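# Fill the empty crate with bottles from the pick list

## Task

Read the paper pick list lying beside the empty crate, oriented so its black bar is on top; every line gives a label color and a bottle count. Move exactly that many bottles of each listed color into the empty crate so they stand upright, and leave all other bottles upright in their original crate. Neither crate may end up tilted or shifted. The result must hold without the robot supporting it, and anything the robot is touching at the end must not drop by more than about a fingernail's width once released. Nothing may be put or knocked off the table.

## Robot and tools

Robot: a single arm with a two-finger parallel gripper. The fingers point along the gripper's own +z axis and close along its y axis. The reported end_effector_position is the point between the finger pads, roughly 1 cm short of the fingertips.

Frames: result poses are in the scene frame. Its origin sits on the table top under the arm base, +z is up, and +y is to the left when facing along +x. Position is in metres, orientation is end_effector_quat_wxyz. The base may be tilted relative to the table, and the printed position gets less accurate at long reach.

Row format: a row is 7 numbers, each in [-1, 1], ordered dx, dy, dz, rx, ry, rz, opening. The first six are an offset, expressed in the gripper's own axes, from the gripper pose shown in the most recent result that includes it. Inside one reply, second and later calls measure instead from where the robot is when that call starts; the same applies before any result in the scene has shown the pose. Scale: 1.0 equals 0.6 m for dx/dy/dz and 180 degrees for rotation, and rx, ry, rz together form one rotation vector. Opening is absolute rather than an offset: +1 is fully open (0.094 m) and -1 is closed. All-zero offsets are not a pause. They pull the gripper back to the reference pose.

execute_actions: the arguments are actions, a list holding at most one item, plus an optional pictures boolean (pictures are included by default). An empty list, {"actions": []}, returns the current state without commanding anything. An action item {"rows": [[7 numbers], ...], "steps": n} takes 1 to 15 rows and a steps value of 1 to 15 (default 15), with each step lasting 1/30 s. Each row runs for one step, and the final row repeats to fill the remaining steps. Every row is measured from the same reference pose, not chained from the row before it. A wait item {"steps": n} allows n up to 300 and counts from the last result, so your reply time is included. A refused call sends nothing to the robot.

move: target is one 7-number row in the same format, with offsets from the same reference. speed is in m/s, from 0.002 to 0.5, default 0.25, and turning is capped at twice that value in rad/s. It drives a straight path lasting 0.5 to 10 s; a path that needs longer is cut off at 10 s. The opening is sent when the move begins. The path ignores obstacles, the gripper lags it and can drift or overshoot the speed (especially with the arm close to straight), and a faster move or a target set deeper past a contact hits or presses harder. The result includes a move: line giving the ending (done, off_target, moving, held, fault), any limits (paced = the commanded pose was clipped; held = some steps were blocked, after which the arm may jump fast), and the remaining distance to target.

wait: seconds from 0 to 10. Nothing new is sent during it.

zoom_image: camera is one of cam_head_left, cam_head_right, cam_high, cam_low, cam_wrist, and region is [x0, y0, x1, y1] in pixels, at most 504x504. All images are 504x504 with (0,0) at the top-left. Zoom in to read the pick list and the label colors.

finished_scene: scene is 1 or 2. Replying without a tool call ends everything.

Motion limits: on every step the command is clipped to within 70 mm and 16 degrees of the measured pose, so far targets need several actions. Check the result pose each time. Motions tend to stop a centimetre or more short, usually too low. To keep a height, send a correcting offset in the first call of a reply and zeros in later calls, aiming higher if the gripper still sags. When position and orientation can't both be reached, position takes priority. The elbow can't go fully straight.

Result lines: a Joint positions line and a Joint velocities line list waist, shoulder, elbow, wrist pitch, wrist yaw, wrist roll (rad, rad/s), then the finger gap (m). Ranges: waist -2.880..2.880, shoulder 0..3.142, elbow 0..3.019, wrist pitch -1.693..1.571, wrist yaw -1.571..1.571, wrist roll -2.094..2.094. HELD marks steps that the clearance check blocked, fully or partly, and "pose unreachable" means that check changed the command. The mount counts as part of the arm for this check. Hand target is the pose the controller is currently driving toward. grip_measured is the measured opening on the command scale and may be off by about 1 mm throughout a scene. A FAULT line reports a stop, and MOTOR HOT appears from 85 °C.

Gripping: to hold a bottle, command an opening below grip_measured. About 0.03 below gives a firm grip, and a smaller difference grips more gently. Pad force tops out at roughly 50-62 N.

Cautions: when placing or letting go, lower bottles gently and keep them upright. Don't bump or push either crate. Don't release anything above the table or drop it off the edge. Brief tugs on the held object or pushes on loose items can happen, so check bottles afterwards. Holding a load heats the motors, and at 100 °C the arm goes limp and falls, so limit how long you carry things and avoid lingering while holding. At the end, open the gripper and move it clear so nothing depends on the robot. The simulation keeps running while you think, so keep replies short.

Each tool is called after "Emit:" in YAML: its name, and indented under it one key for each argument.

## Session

Emit:
execute_actions:
  actions: []

Scene clock: 0.00 s of 10800.00 s.
end_effector_position=(+0.2822, +0.1362, +0.1621) grip_measured=+1.000 end_effector_quat_wxyz=(+0.038, -0.643, +0.765, -0.002)
Joint positions: [ 0.265  1.791  0.492  0.392  0.299 -1.116  0.094]
Joint velocities: [ 0.005  0.015 -0.012 -0.007  0.051  0.007  0.   ]
Hand target: +0.279, +0.135, +0.164; +0.037, -0.644, +0.764, -0.001

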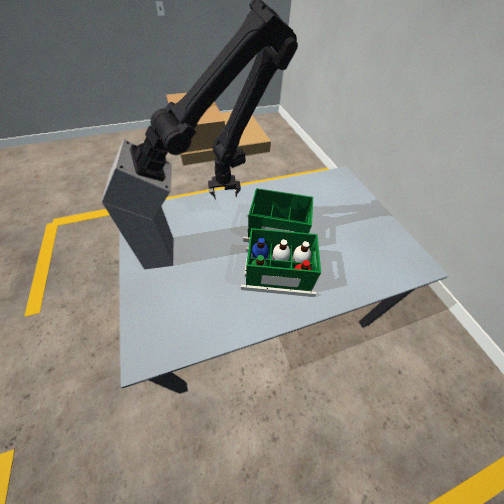

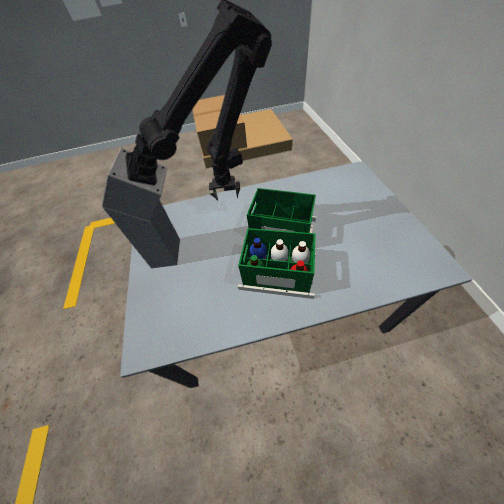

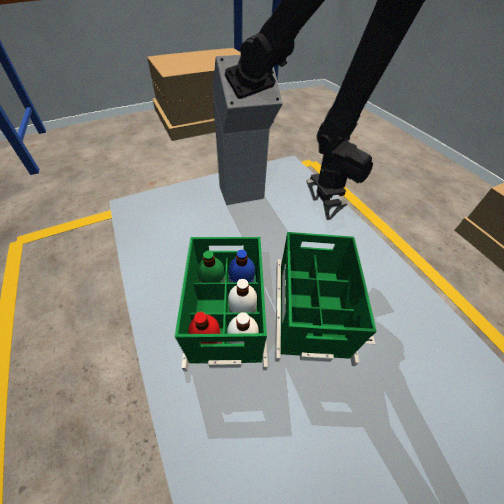

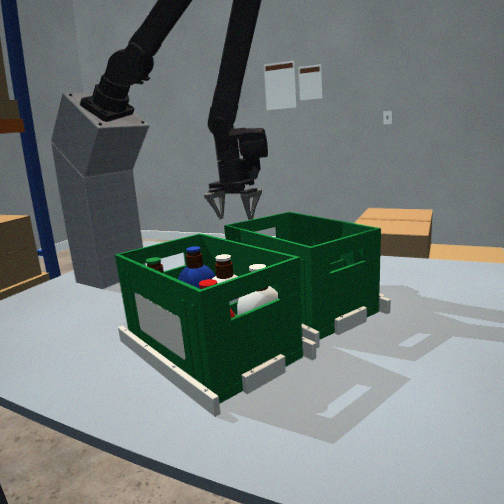

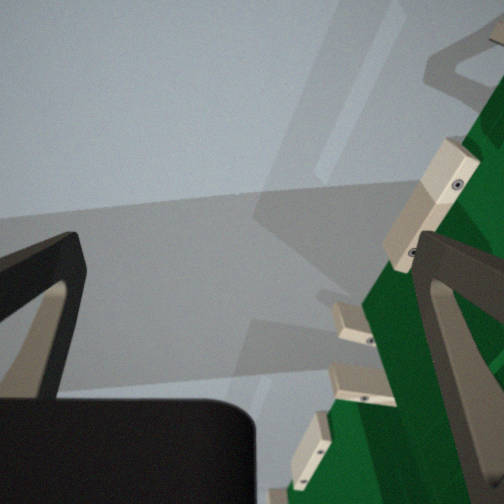

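Emit:
move:
  target: [-0.05,-0.05,-0.25,0,0,0,0.2]

Emit:
move:
  target: [-0.07,-0.42,-0.1,-0.01,0.02,0.07,0.2]

Scene clock: 7.30 s of 10800.00 s.
end_effector_position=(+0.3024, +0.1506, +0.3153) grip_measured=+0.203 end_effector_quat_wxyz=(+0.035, -0.648, +0.761, +0.002)
Joint positions: [ 0.474  1.175  0.452 -0.258  0.417 -0.944  0.057]
Joint velocities: [ 0.005 -0.005  0.007  0.012 -0.022  0.066  0.001]
Hand target: +0.310, +0.156, +0.317; +0.038, -0.642, +0.766, +0.001
Off the commanded pose: 0.006 m, 1 deg.
After step 90, 3.17 s passed at rest.
move: done

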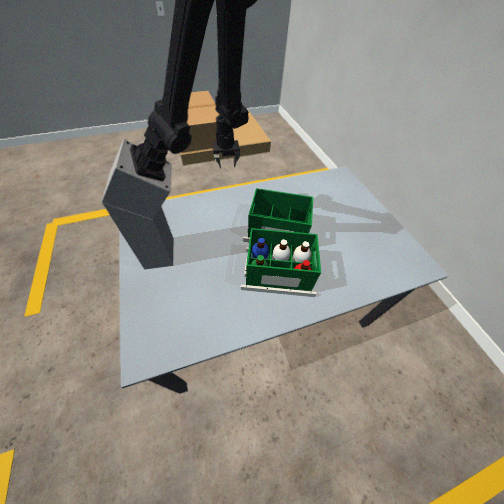

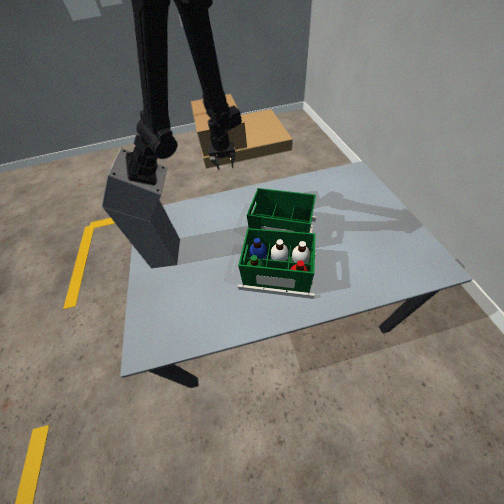

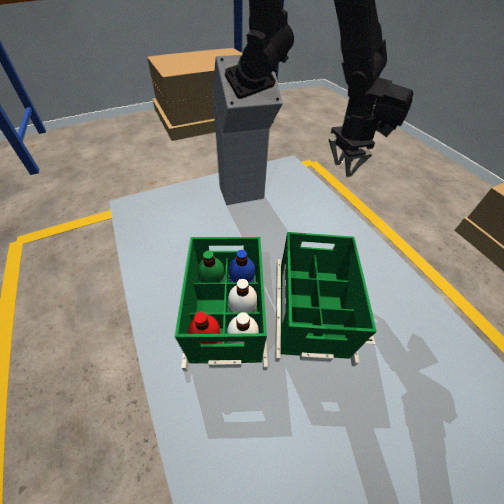

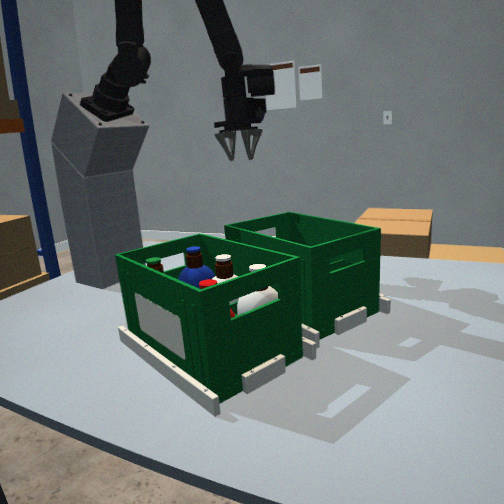

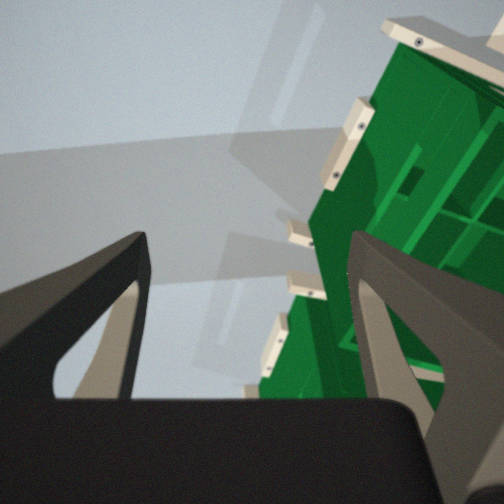

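Scene clock: 8.90 s of 10800.00 s.
end_effector_position=(+0.5438, +0.1488, +0.3842) grip_measured=+0.203 end_effector_quat_wxyz=(-0.003, -0.572, +0.820, -0.004)
Joint positions: [ 0.298  1.322  1.18  -0.855  0.354 -0.882  0.057]
Joint velocities: [-0.005 -0.005  0.007  0.002  0.022 -0.081  0.   ]
Hand target: +0.555, +0.149, +0.387; +0.001, -0.562, +0.827, -0.005
Off the commanded pose: 0.011 m, 2 deg.
move: off_target

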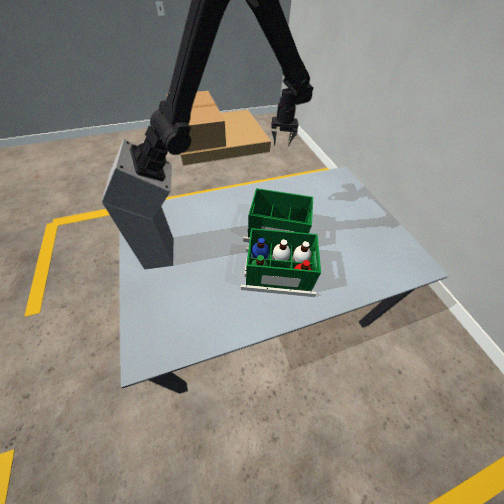

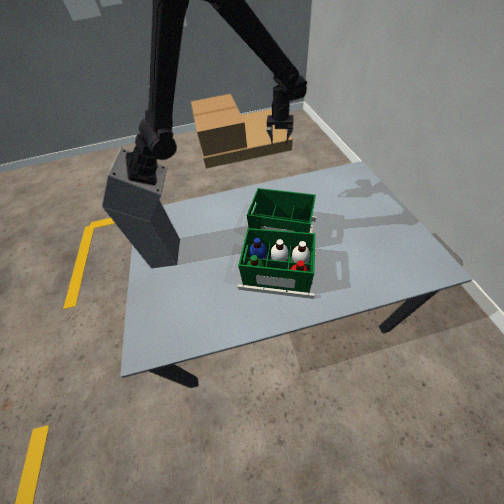

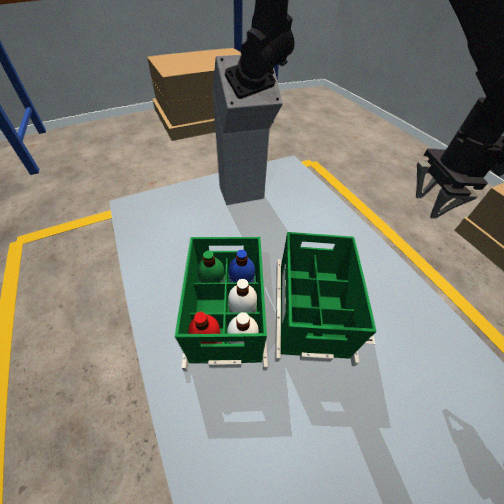

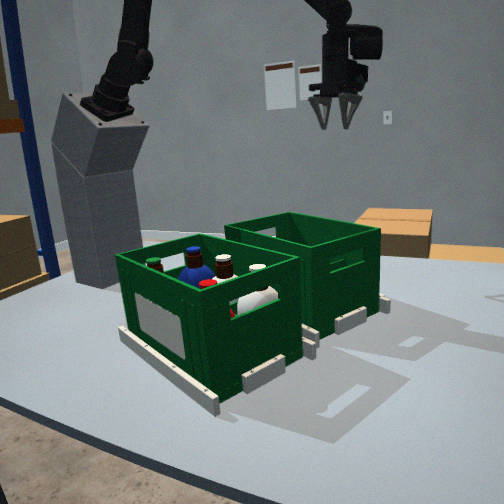

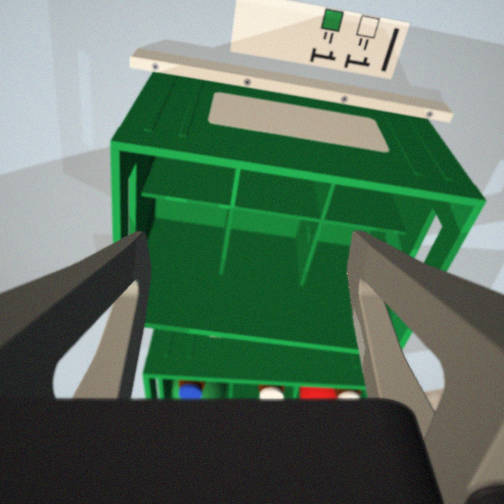

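Emit:
move:
  target: [0.55,-0.04,0.2,0.008,0,0.05,0.2]

Scene clock: 14.53 s of 10800.00 s.
end_effector_position=(+0.4473, -0.1782, +0.2711) grip_measured=+0.203 end_effector_quat_wxyz=(-0.008, -0.502, +0.865, -0.021)
Joint positions: [-0.557  1.353  0.863 -0.413 -0.13  -1.408  0.057]
Joint velocities: [-0.005 -0.005 -0.017 -0.022 -0.022  0.051 -0.   ]
Hand target: +0.454, -0.176, +0.272; +0.000, -0.512, +0.858, -0.024
Off the commanded pose: 0.010 m, 2 deg.
After step 90, 0.70 s passed at rest.
move: done

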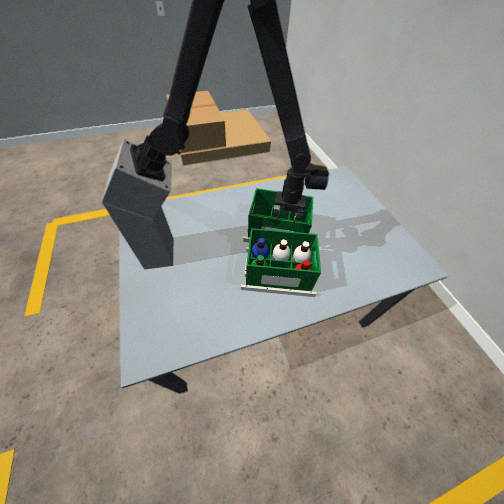

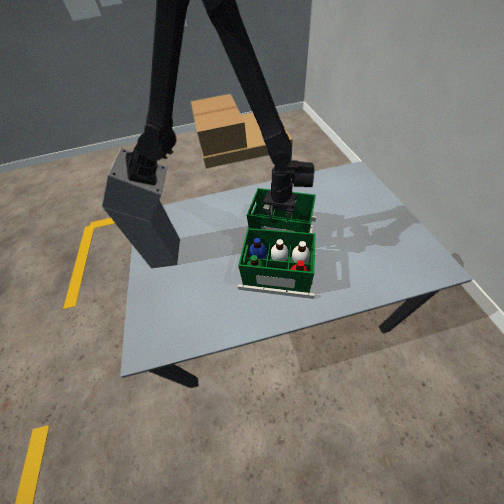

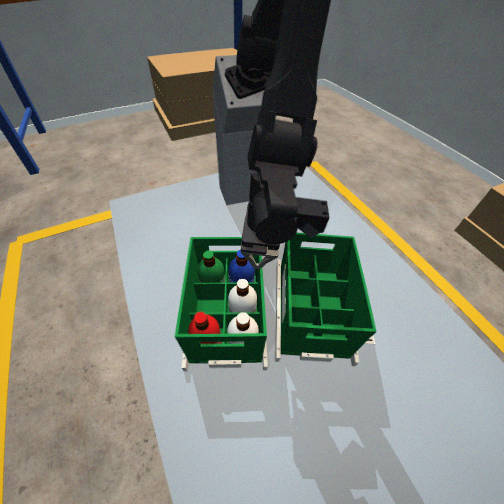

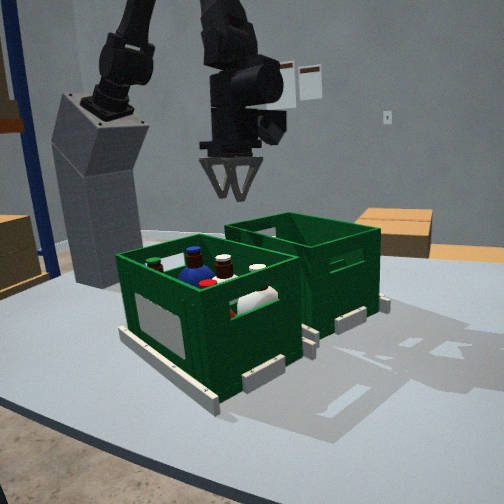

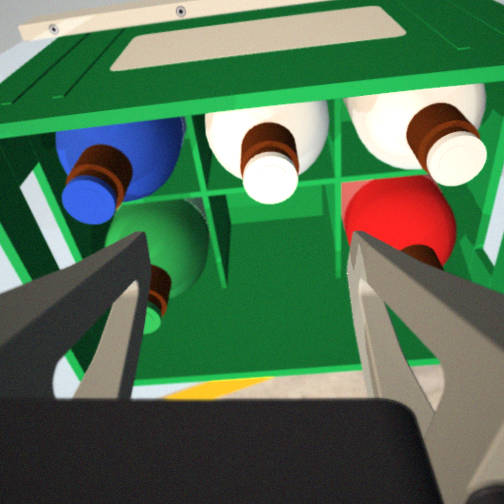

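Emit:
move:
  target: [0.022,-0.037,0.14,0,-0.014,-0.03,0.2]
  speed: 0.1

Scene clock: 19.37 s of 10800.00 s.
end_effector_position=(+0.4488, -0.1950, +0.1857) grip_measured=+0.203 end_effector_quat_wxyz=(+0.003, -0.537, +0.844, +0.001)
Joint positions: [-0.576  1.609  0.951 -0.268 -0.186 -1.509  0.057]
Joint velocities: [ 0.005 -0.005  0.002  0.002  0.037 -0.022 -0.001]
Hand target: +0.459, -0.204, +0.188; +0.010, -0.542, +0.840, -0.010
Off the commanded pose: 0.015 m, 2 deg.
After step 90, 0.57 s passed at rest.
move: off_target

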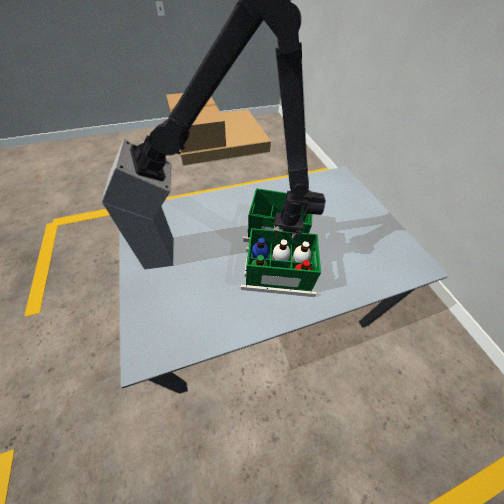

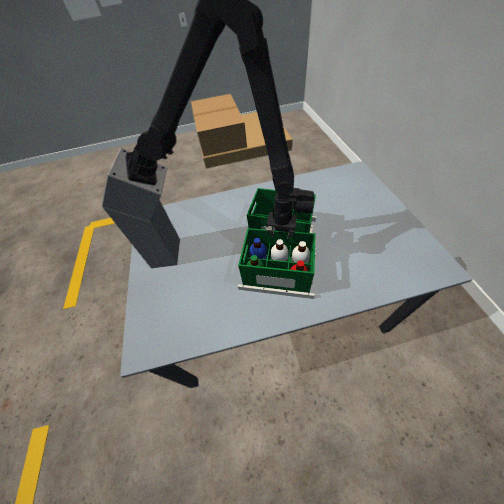

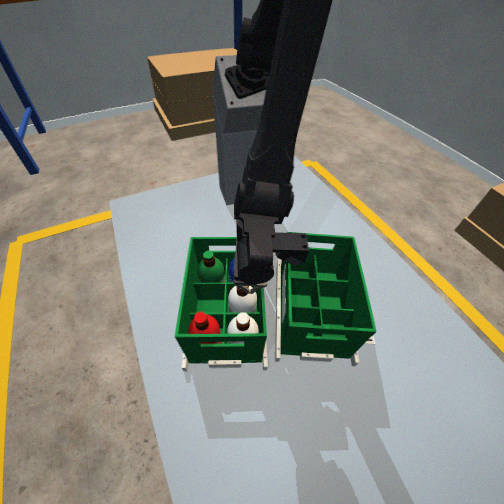

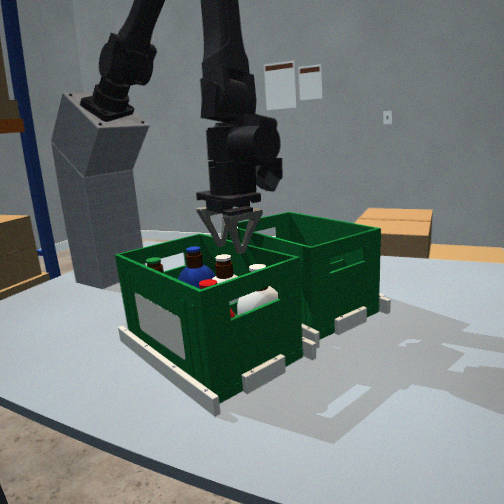

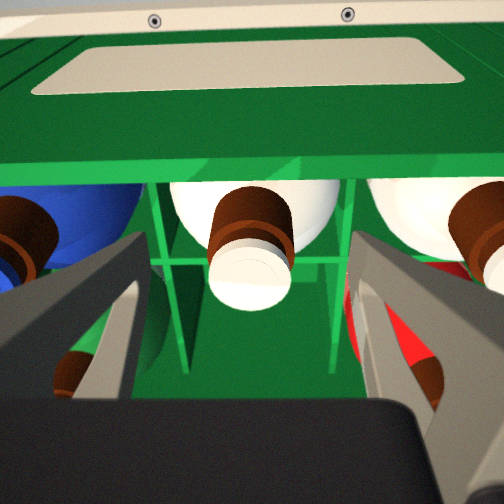

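Emit:
move:
  target: [0.03,-0.02,0.072,0.008,0,0,0.2]
  speed: 0.06

Scene clock: 22.97 s of 10800.00 s.
end_effector_position=(+0.4453, -0.2079, +0.1432) grip_measured=+0.203 end_effector_quat_wxyz=(+0.005, -0.535, +0.845, -0.002)
Joint positions: [-0.587  1.732  0.996 -0.185 -0.192 -1.511  0.057]
Joint velocities: [ 0.005  0.005 -0.007 -0.007 -0.037  0.051  0.   ]
Hand target: +0.451, -0.216, +0.142; +0.010, -0.537, +0.843, -0.010
Off the commanded pose: 0.011 m, 1 deg.
move: off_target

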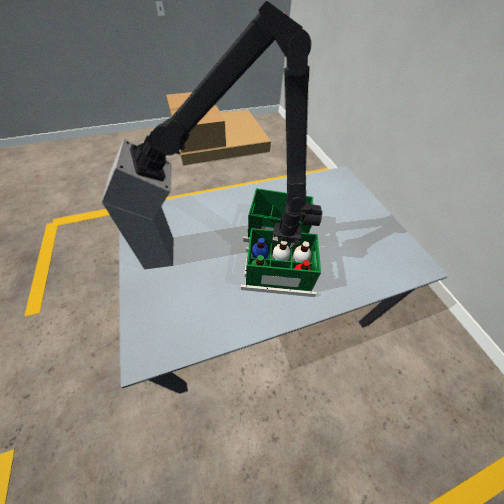

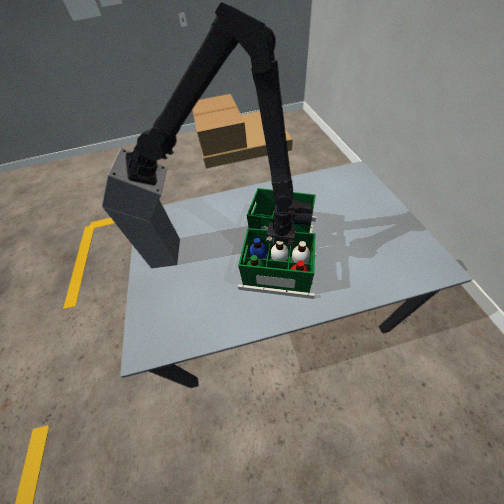

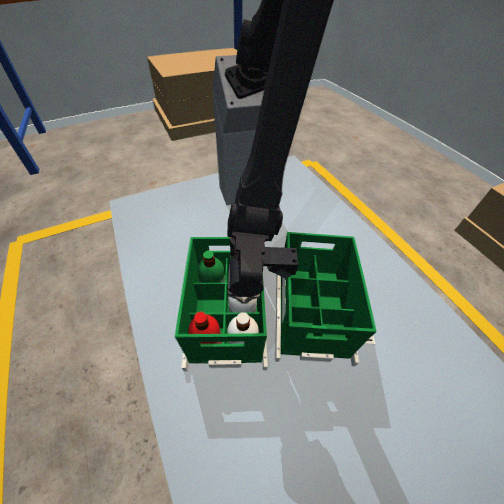

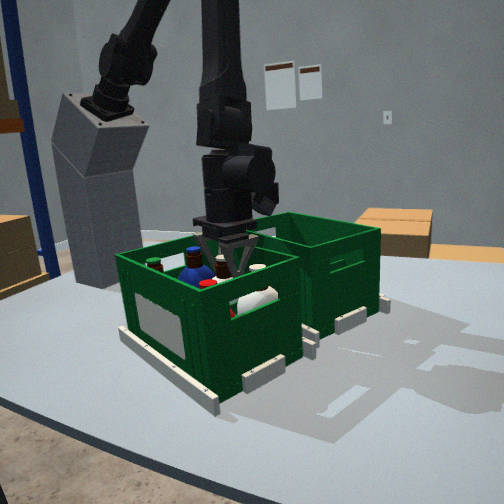

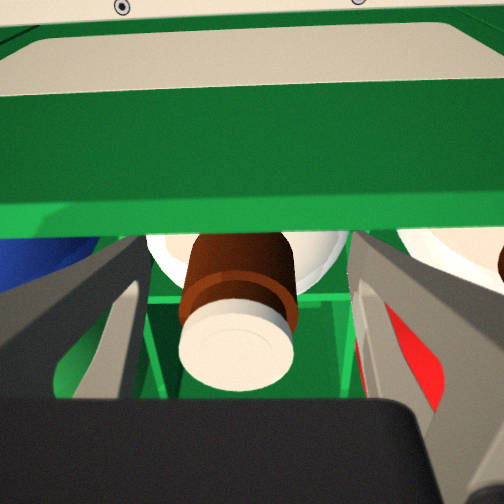

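Grip, lift, move over the near middle cell (~0.15 in -X).

Emit:
move:
  target: [0,0.012,0,0,0,0,-0.6]

Emit:
move:
  target: [0.01,-0.03,-0.47,0.02,0,0,-0.6]
  speed: 0.12

Emit:
move:
  target: [-0.29,-0.03,-0.03,0.02,-0.005,0.03,-0.6]
  speed: 0.12

Scene clock: 29.10 s of 10800.00 s.
end_effector_position=(+0.4432, -0.2071, +0.1425) grip_measured=-0.400 end_effector_quat_wxyz=(+0.007, -0.535, +0.845, -0.004)
Joint positions: [-0.587  1.732  0.986 -0.17  -0.192 -1.511  0.028]
Joint velocities: [-0.024 -0.005 -0.017  0.007  0.066 -0.022  0.001]
Hand target: +0.439, -0.205, +0.143; +0.005, -0.535, +0.845, -0.002
Off the commanded pose: 0.005 m, 0 deg.
After step 90, 2.43 s passed at rest.
move: done

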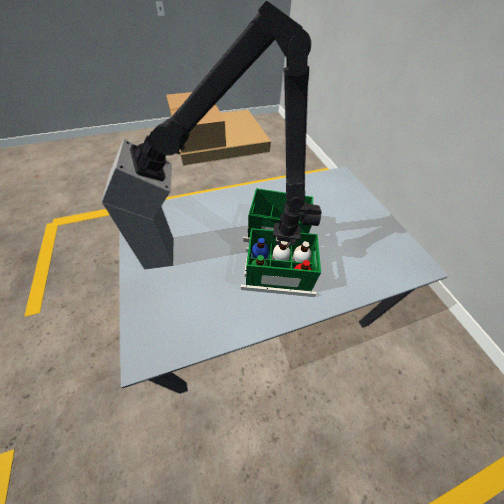

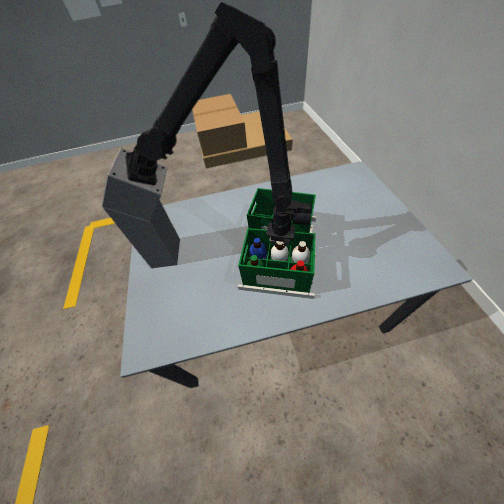

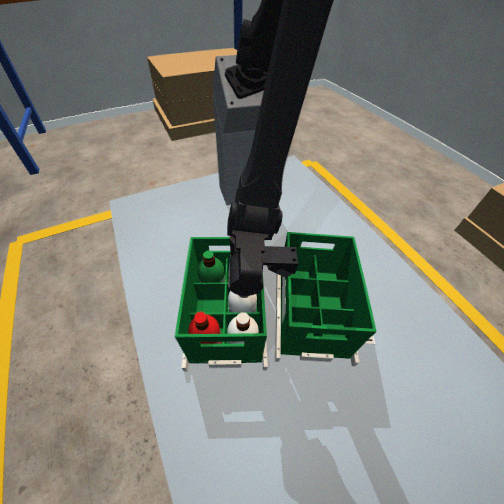

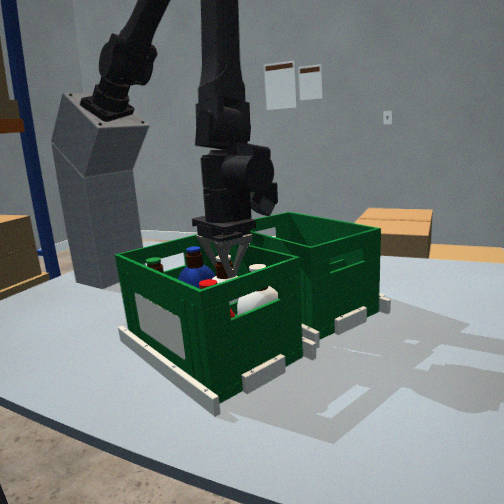

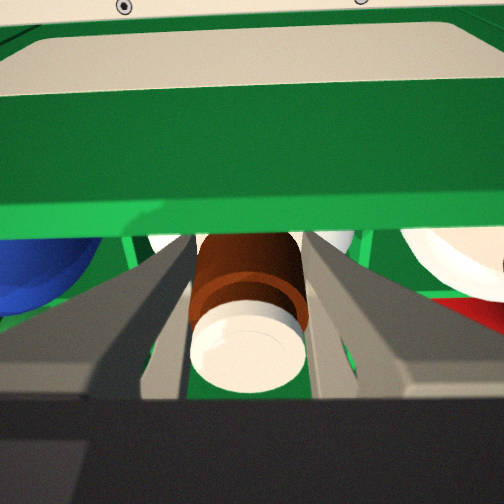

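Scene clock: 31.90 s of 10800.00 s.
end_effector_position=(+0.4237, -0.2056, +0.3949) grip_measured=-0.400 end_effector_quat_wxyz=(+0.003, -0.524, +0.852, +0.009)
Joint positions: [-0.756  1.083  0.897 -0.791 -0.297 -1.632  0.028]
Joint velocities: [-0.015 -0.015 -0.017 -0.012  0.022 -0.051  0.001]
Hand target: +0.455, -0.220, +0.428; +0.021, -0.536, +0.843, -0.032
Off the commanded pose: 0.044 m, 5 deg.
move: off_target

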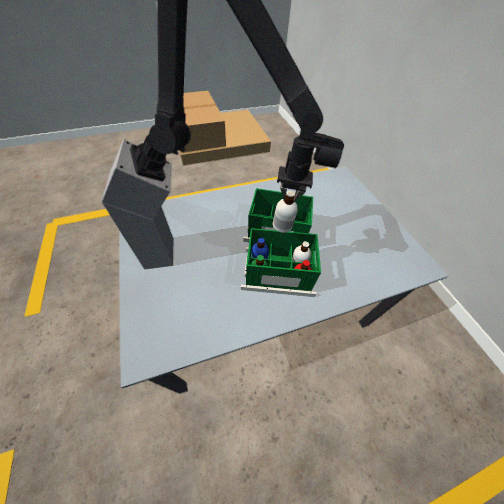

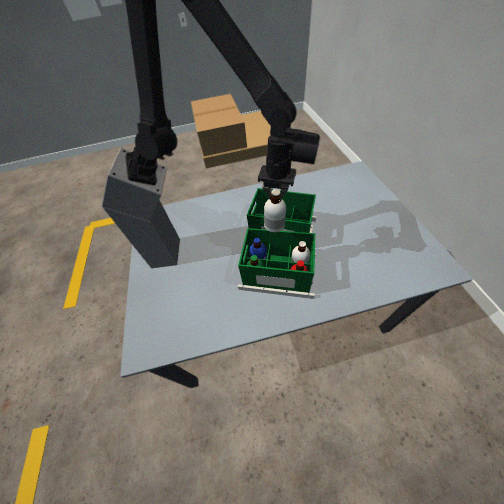

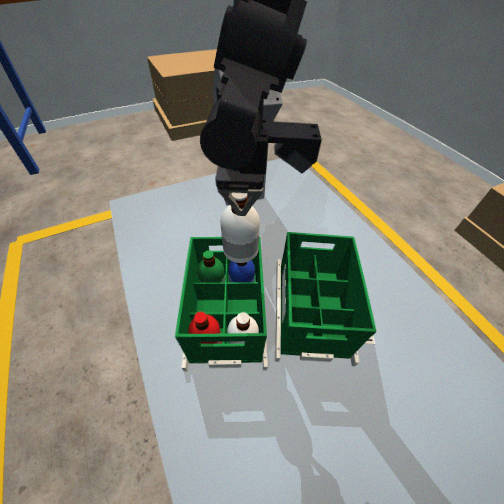

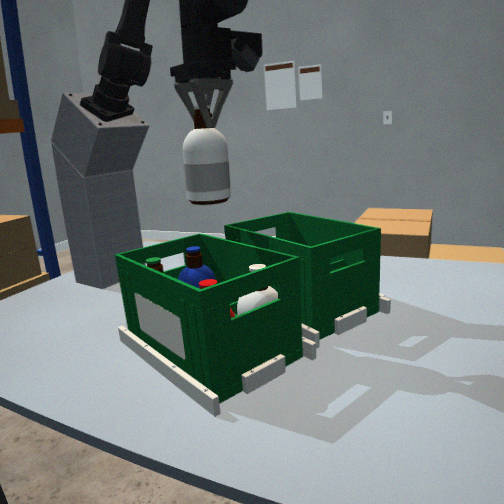

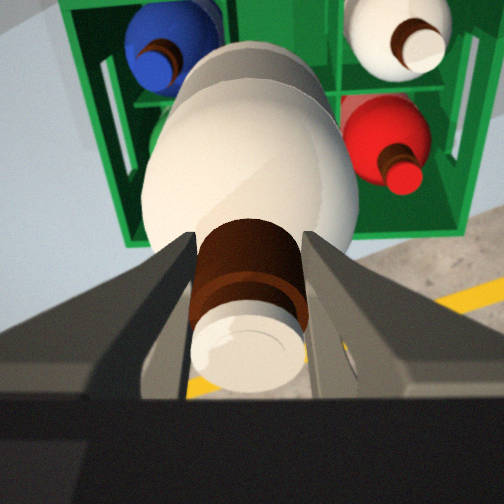

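Scene clock: 33.87 s of 10800.00 s.
end_effector_position=(+0.4885, -0.0539, +0.3904) grip_measured=-0.400 end_effector_quat_wxyz=(+0.002, -0.487, +0.874, +0.012)
Joint positions: [-0.244  1.069  0.942 -0.793  0.001 -1.128  0.028]
Joint velocities: [-0.005 -0.005  0.012 -0.012 -0.022 -0.007  0.001]
Hand target: +0.519, -0.058, +0.417; +0.030, -0.479, +0.877, -0.010
Off the commanded pose: 0.039 m, 4 deg.
move: off_target

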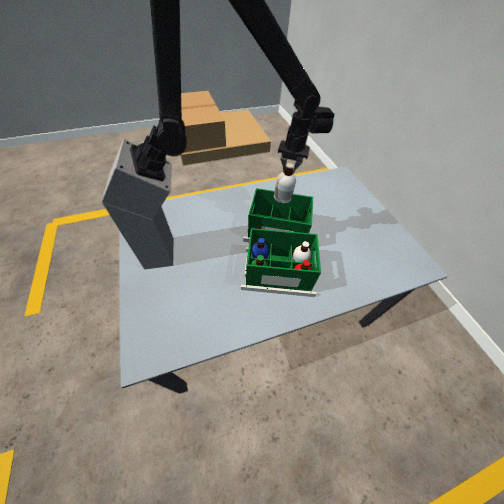

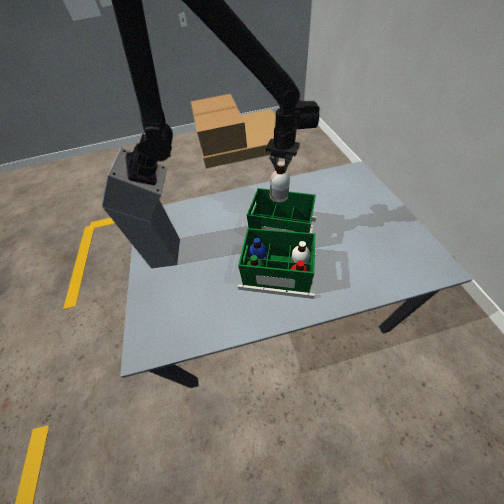

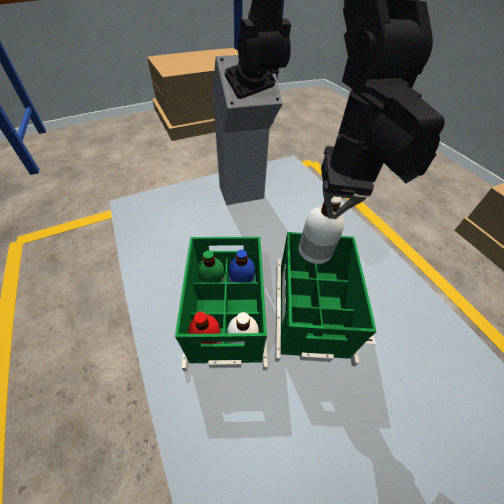

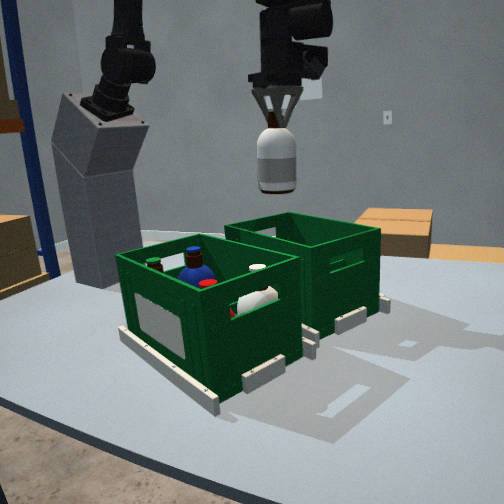

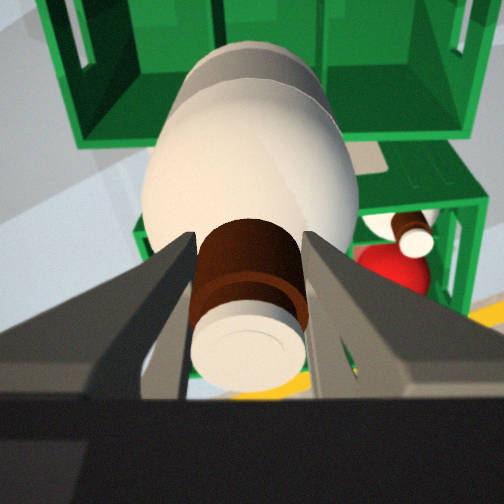

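Emit:
move:
  target: [-0.075,-0.06,0.02,0.02,-0.005,-0.01,-0.6]
  speed: 0.08

Emit:
move:
  target: [-0.015,-0.03,0.15,0.012,-0.006,0,-0.6]
  speed: 0.07

Scene clock: 40.37 s of 10800.00 s.
end_effector_position=(+0.5079, -0.0341, +0.3570) grip_measured=-0.400 end_effector_quat_wxyz=(-0.006, -0.505, +0.863, +0.010)
Joint positions: [-0.179  1.181  0.986 -0.737  0.054 -1.118  0.028]
Joint velocities: [-0.005 -0.015 -0.012 -0.002  0.037  0.037  0.001]
Hand target: +0.541, -0.034, +0.379; +0.025, -0.499, +0.866, -0.011
Off the commanded pose: 0.041 m, 4 deg.
After step 90, 2.37 s passed at rest.
move: off_target

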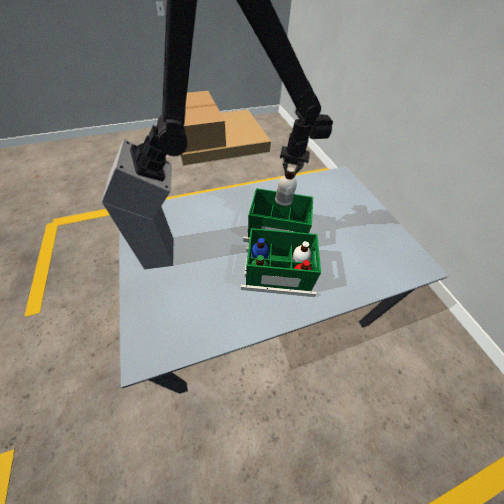

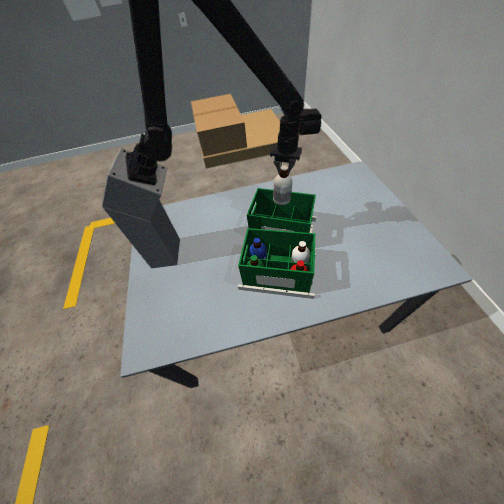

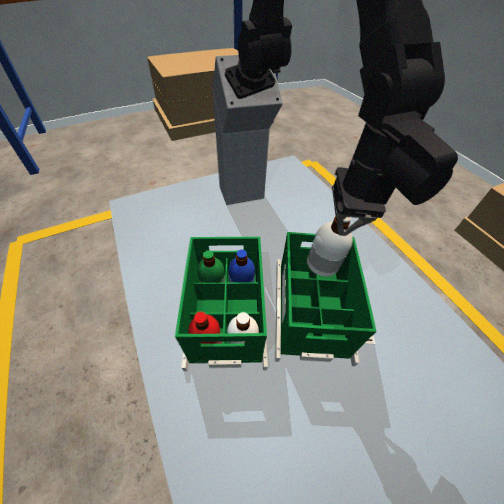

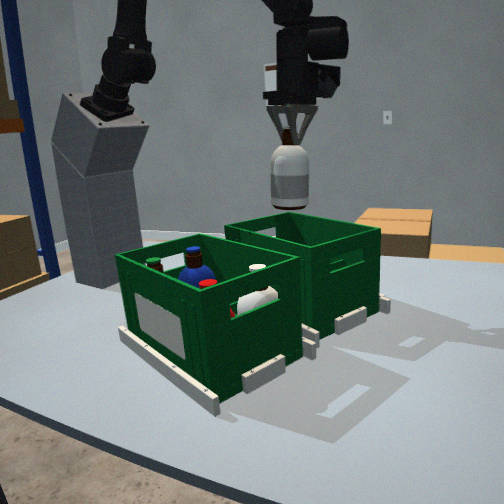

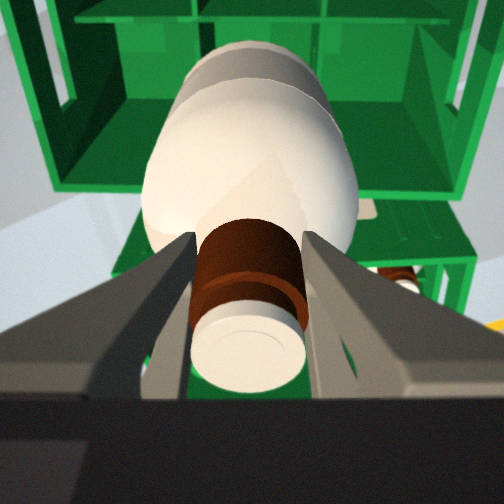

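Scene clock: 42.03 s of 10800.00 s.
end_effector_position=(+0.5026, -0.0287, +0.2527) grip_measured=-0.400 end_effector_quat_wxyz=(-0.010, -0.504, +0.863, +0.013)
Joint positions: [-0.183  1.424  0.971 -0.489  0.051 -1.118  0.028]
Joint velocities: [-0.005 -0.005 -0.017  0.012  0.007  0.022 -0.001]
Hand target: +0.525, -0.034, +0.266; +0.011, -0.505, +0.863, -0.002
Off the commanded pose: 0.028 m, 3 deg.
move: off_target

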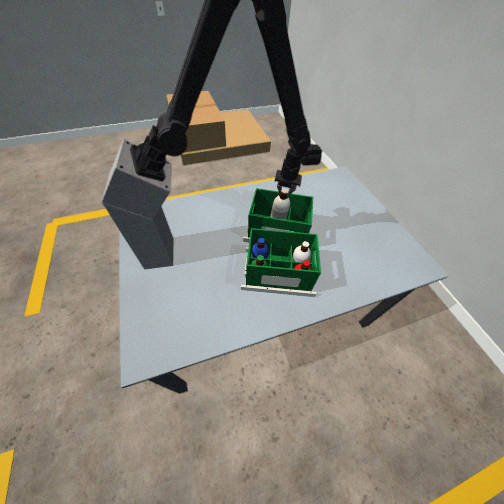

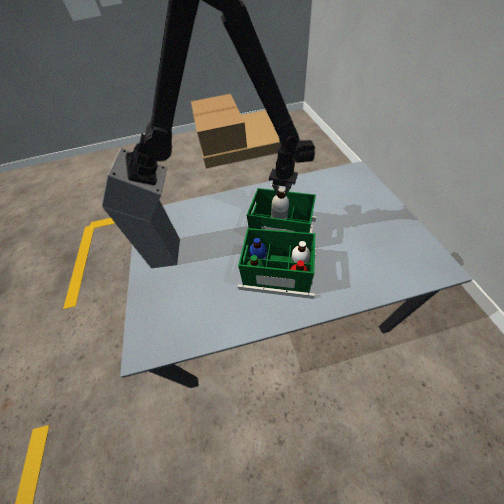

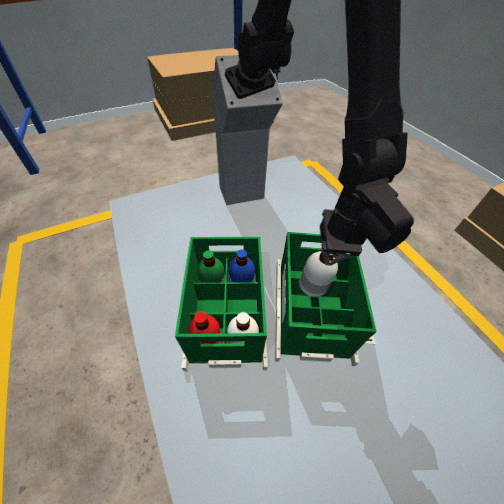

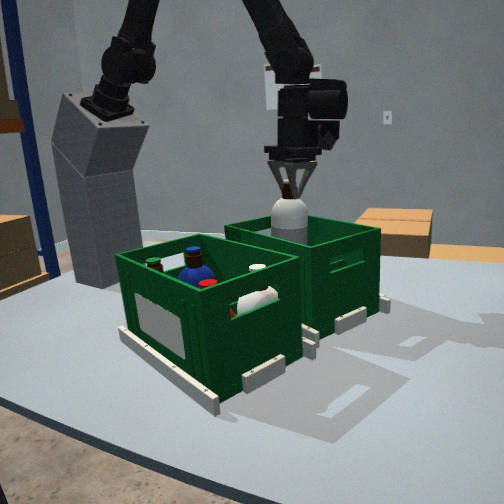

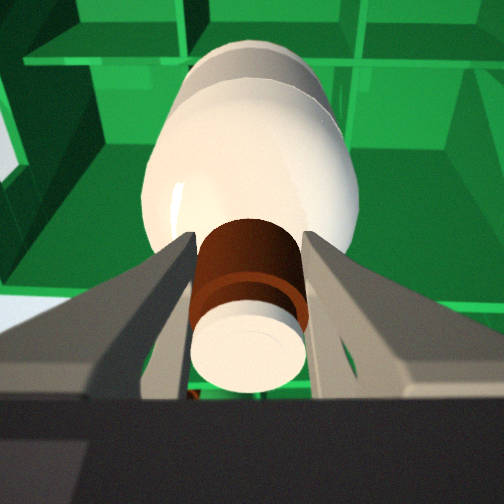

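Emit:
execute_actions:
  actions:
    - {"rows":[[0.015,-0.055,-0.02,0.015,-0.006,0,-0.6]],"steps":15}

Scene clock: 57.80 s of 10800.00 s.
end_effector_position=(+0.5000, -0.0518, +0.2513) grip_measured=-0.400 end_effector_quat_wxyz=(-0.013, -0.497, +0.868, +0.011)
Joint positions: [-0.236  1.425  0.971 -0.489  0.026 -1.144  0.028]
Joint velocities: [ 0.005 -0.005 -0.002 -0.002 -0.022  0.051 -0.001]
Hand target: +0.527, -0.053, +0.264; +0.009, -0.504, +0.863, -0.004
Off the commanded pose: 0.030 m, 3 deg.
Steps of this call (steps 1 to 90: nothing new was sent; then 12.27 s passed at rest; steps 91 to 105: all 15 steps of this action). Readings (end_effector_position):
91: (+0.5025, -0.0292, +0.2526)
92: (+0.5024, -0.0306, +0.2525)
94: (+0.5018, -0.0368, +0.2520)
98: (+0.5003, -0.0500, +0.2515)
105: the state above

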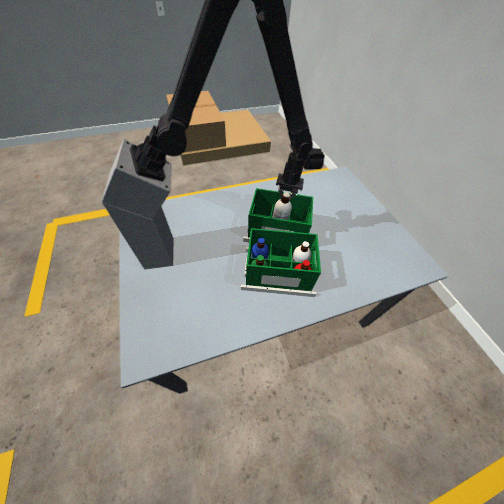

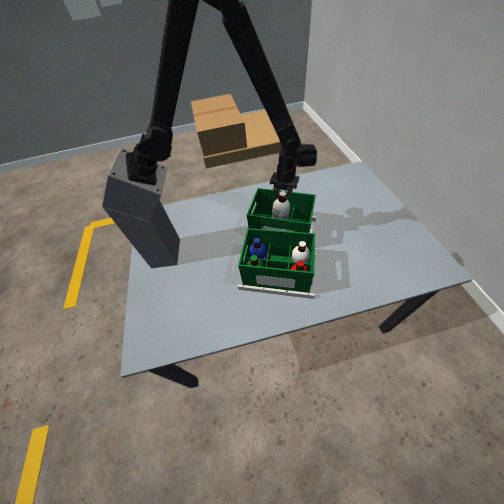

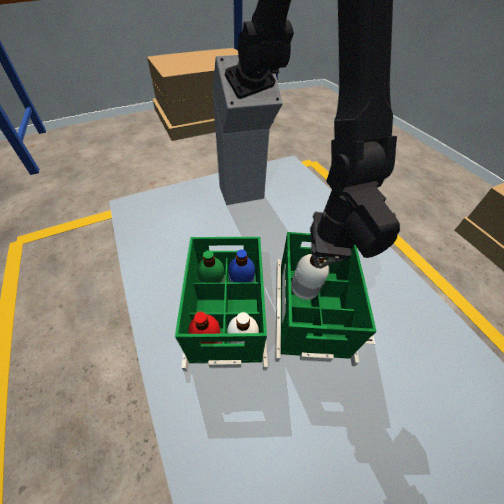

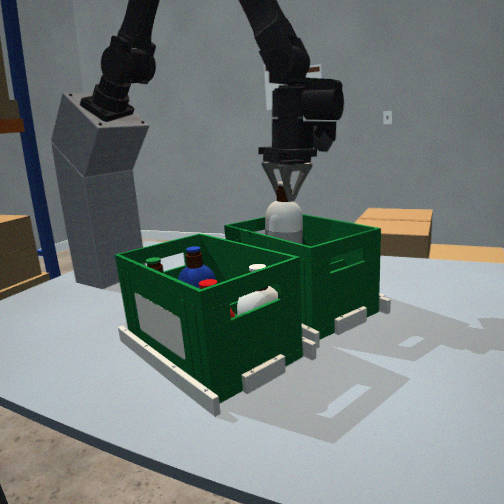

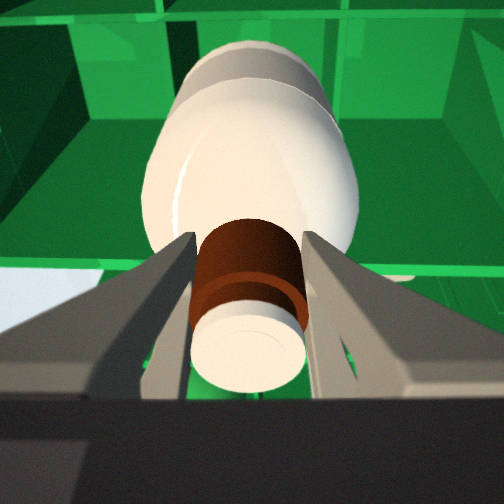

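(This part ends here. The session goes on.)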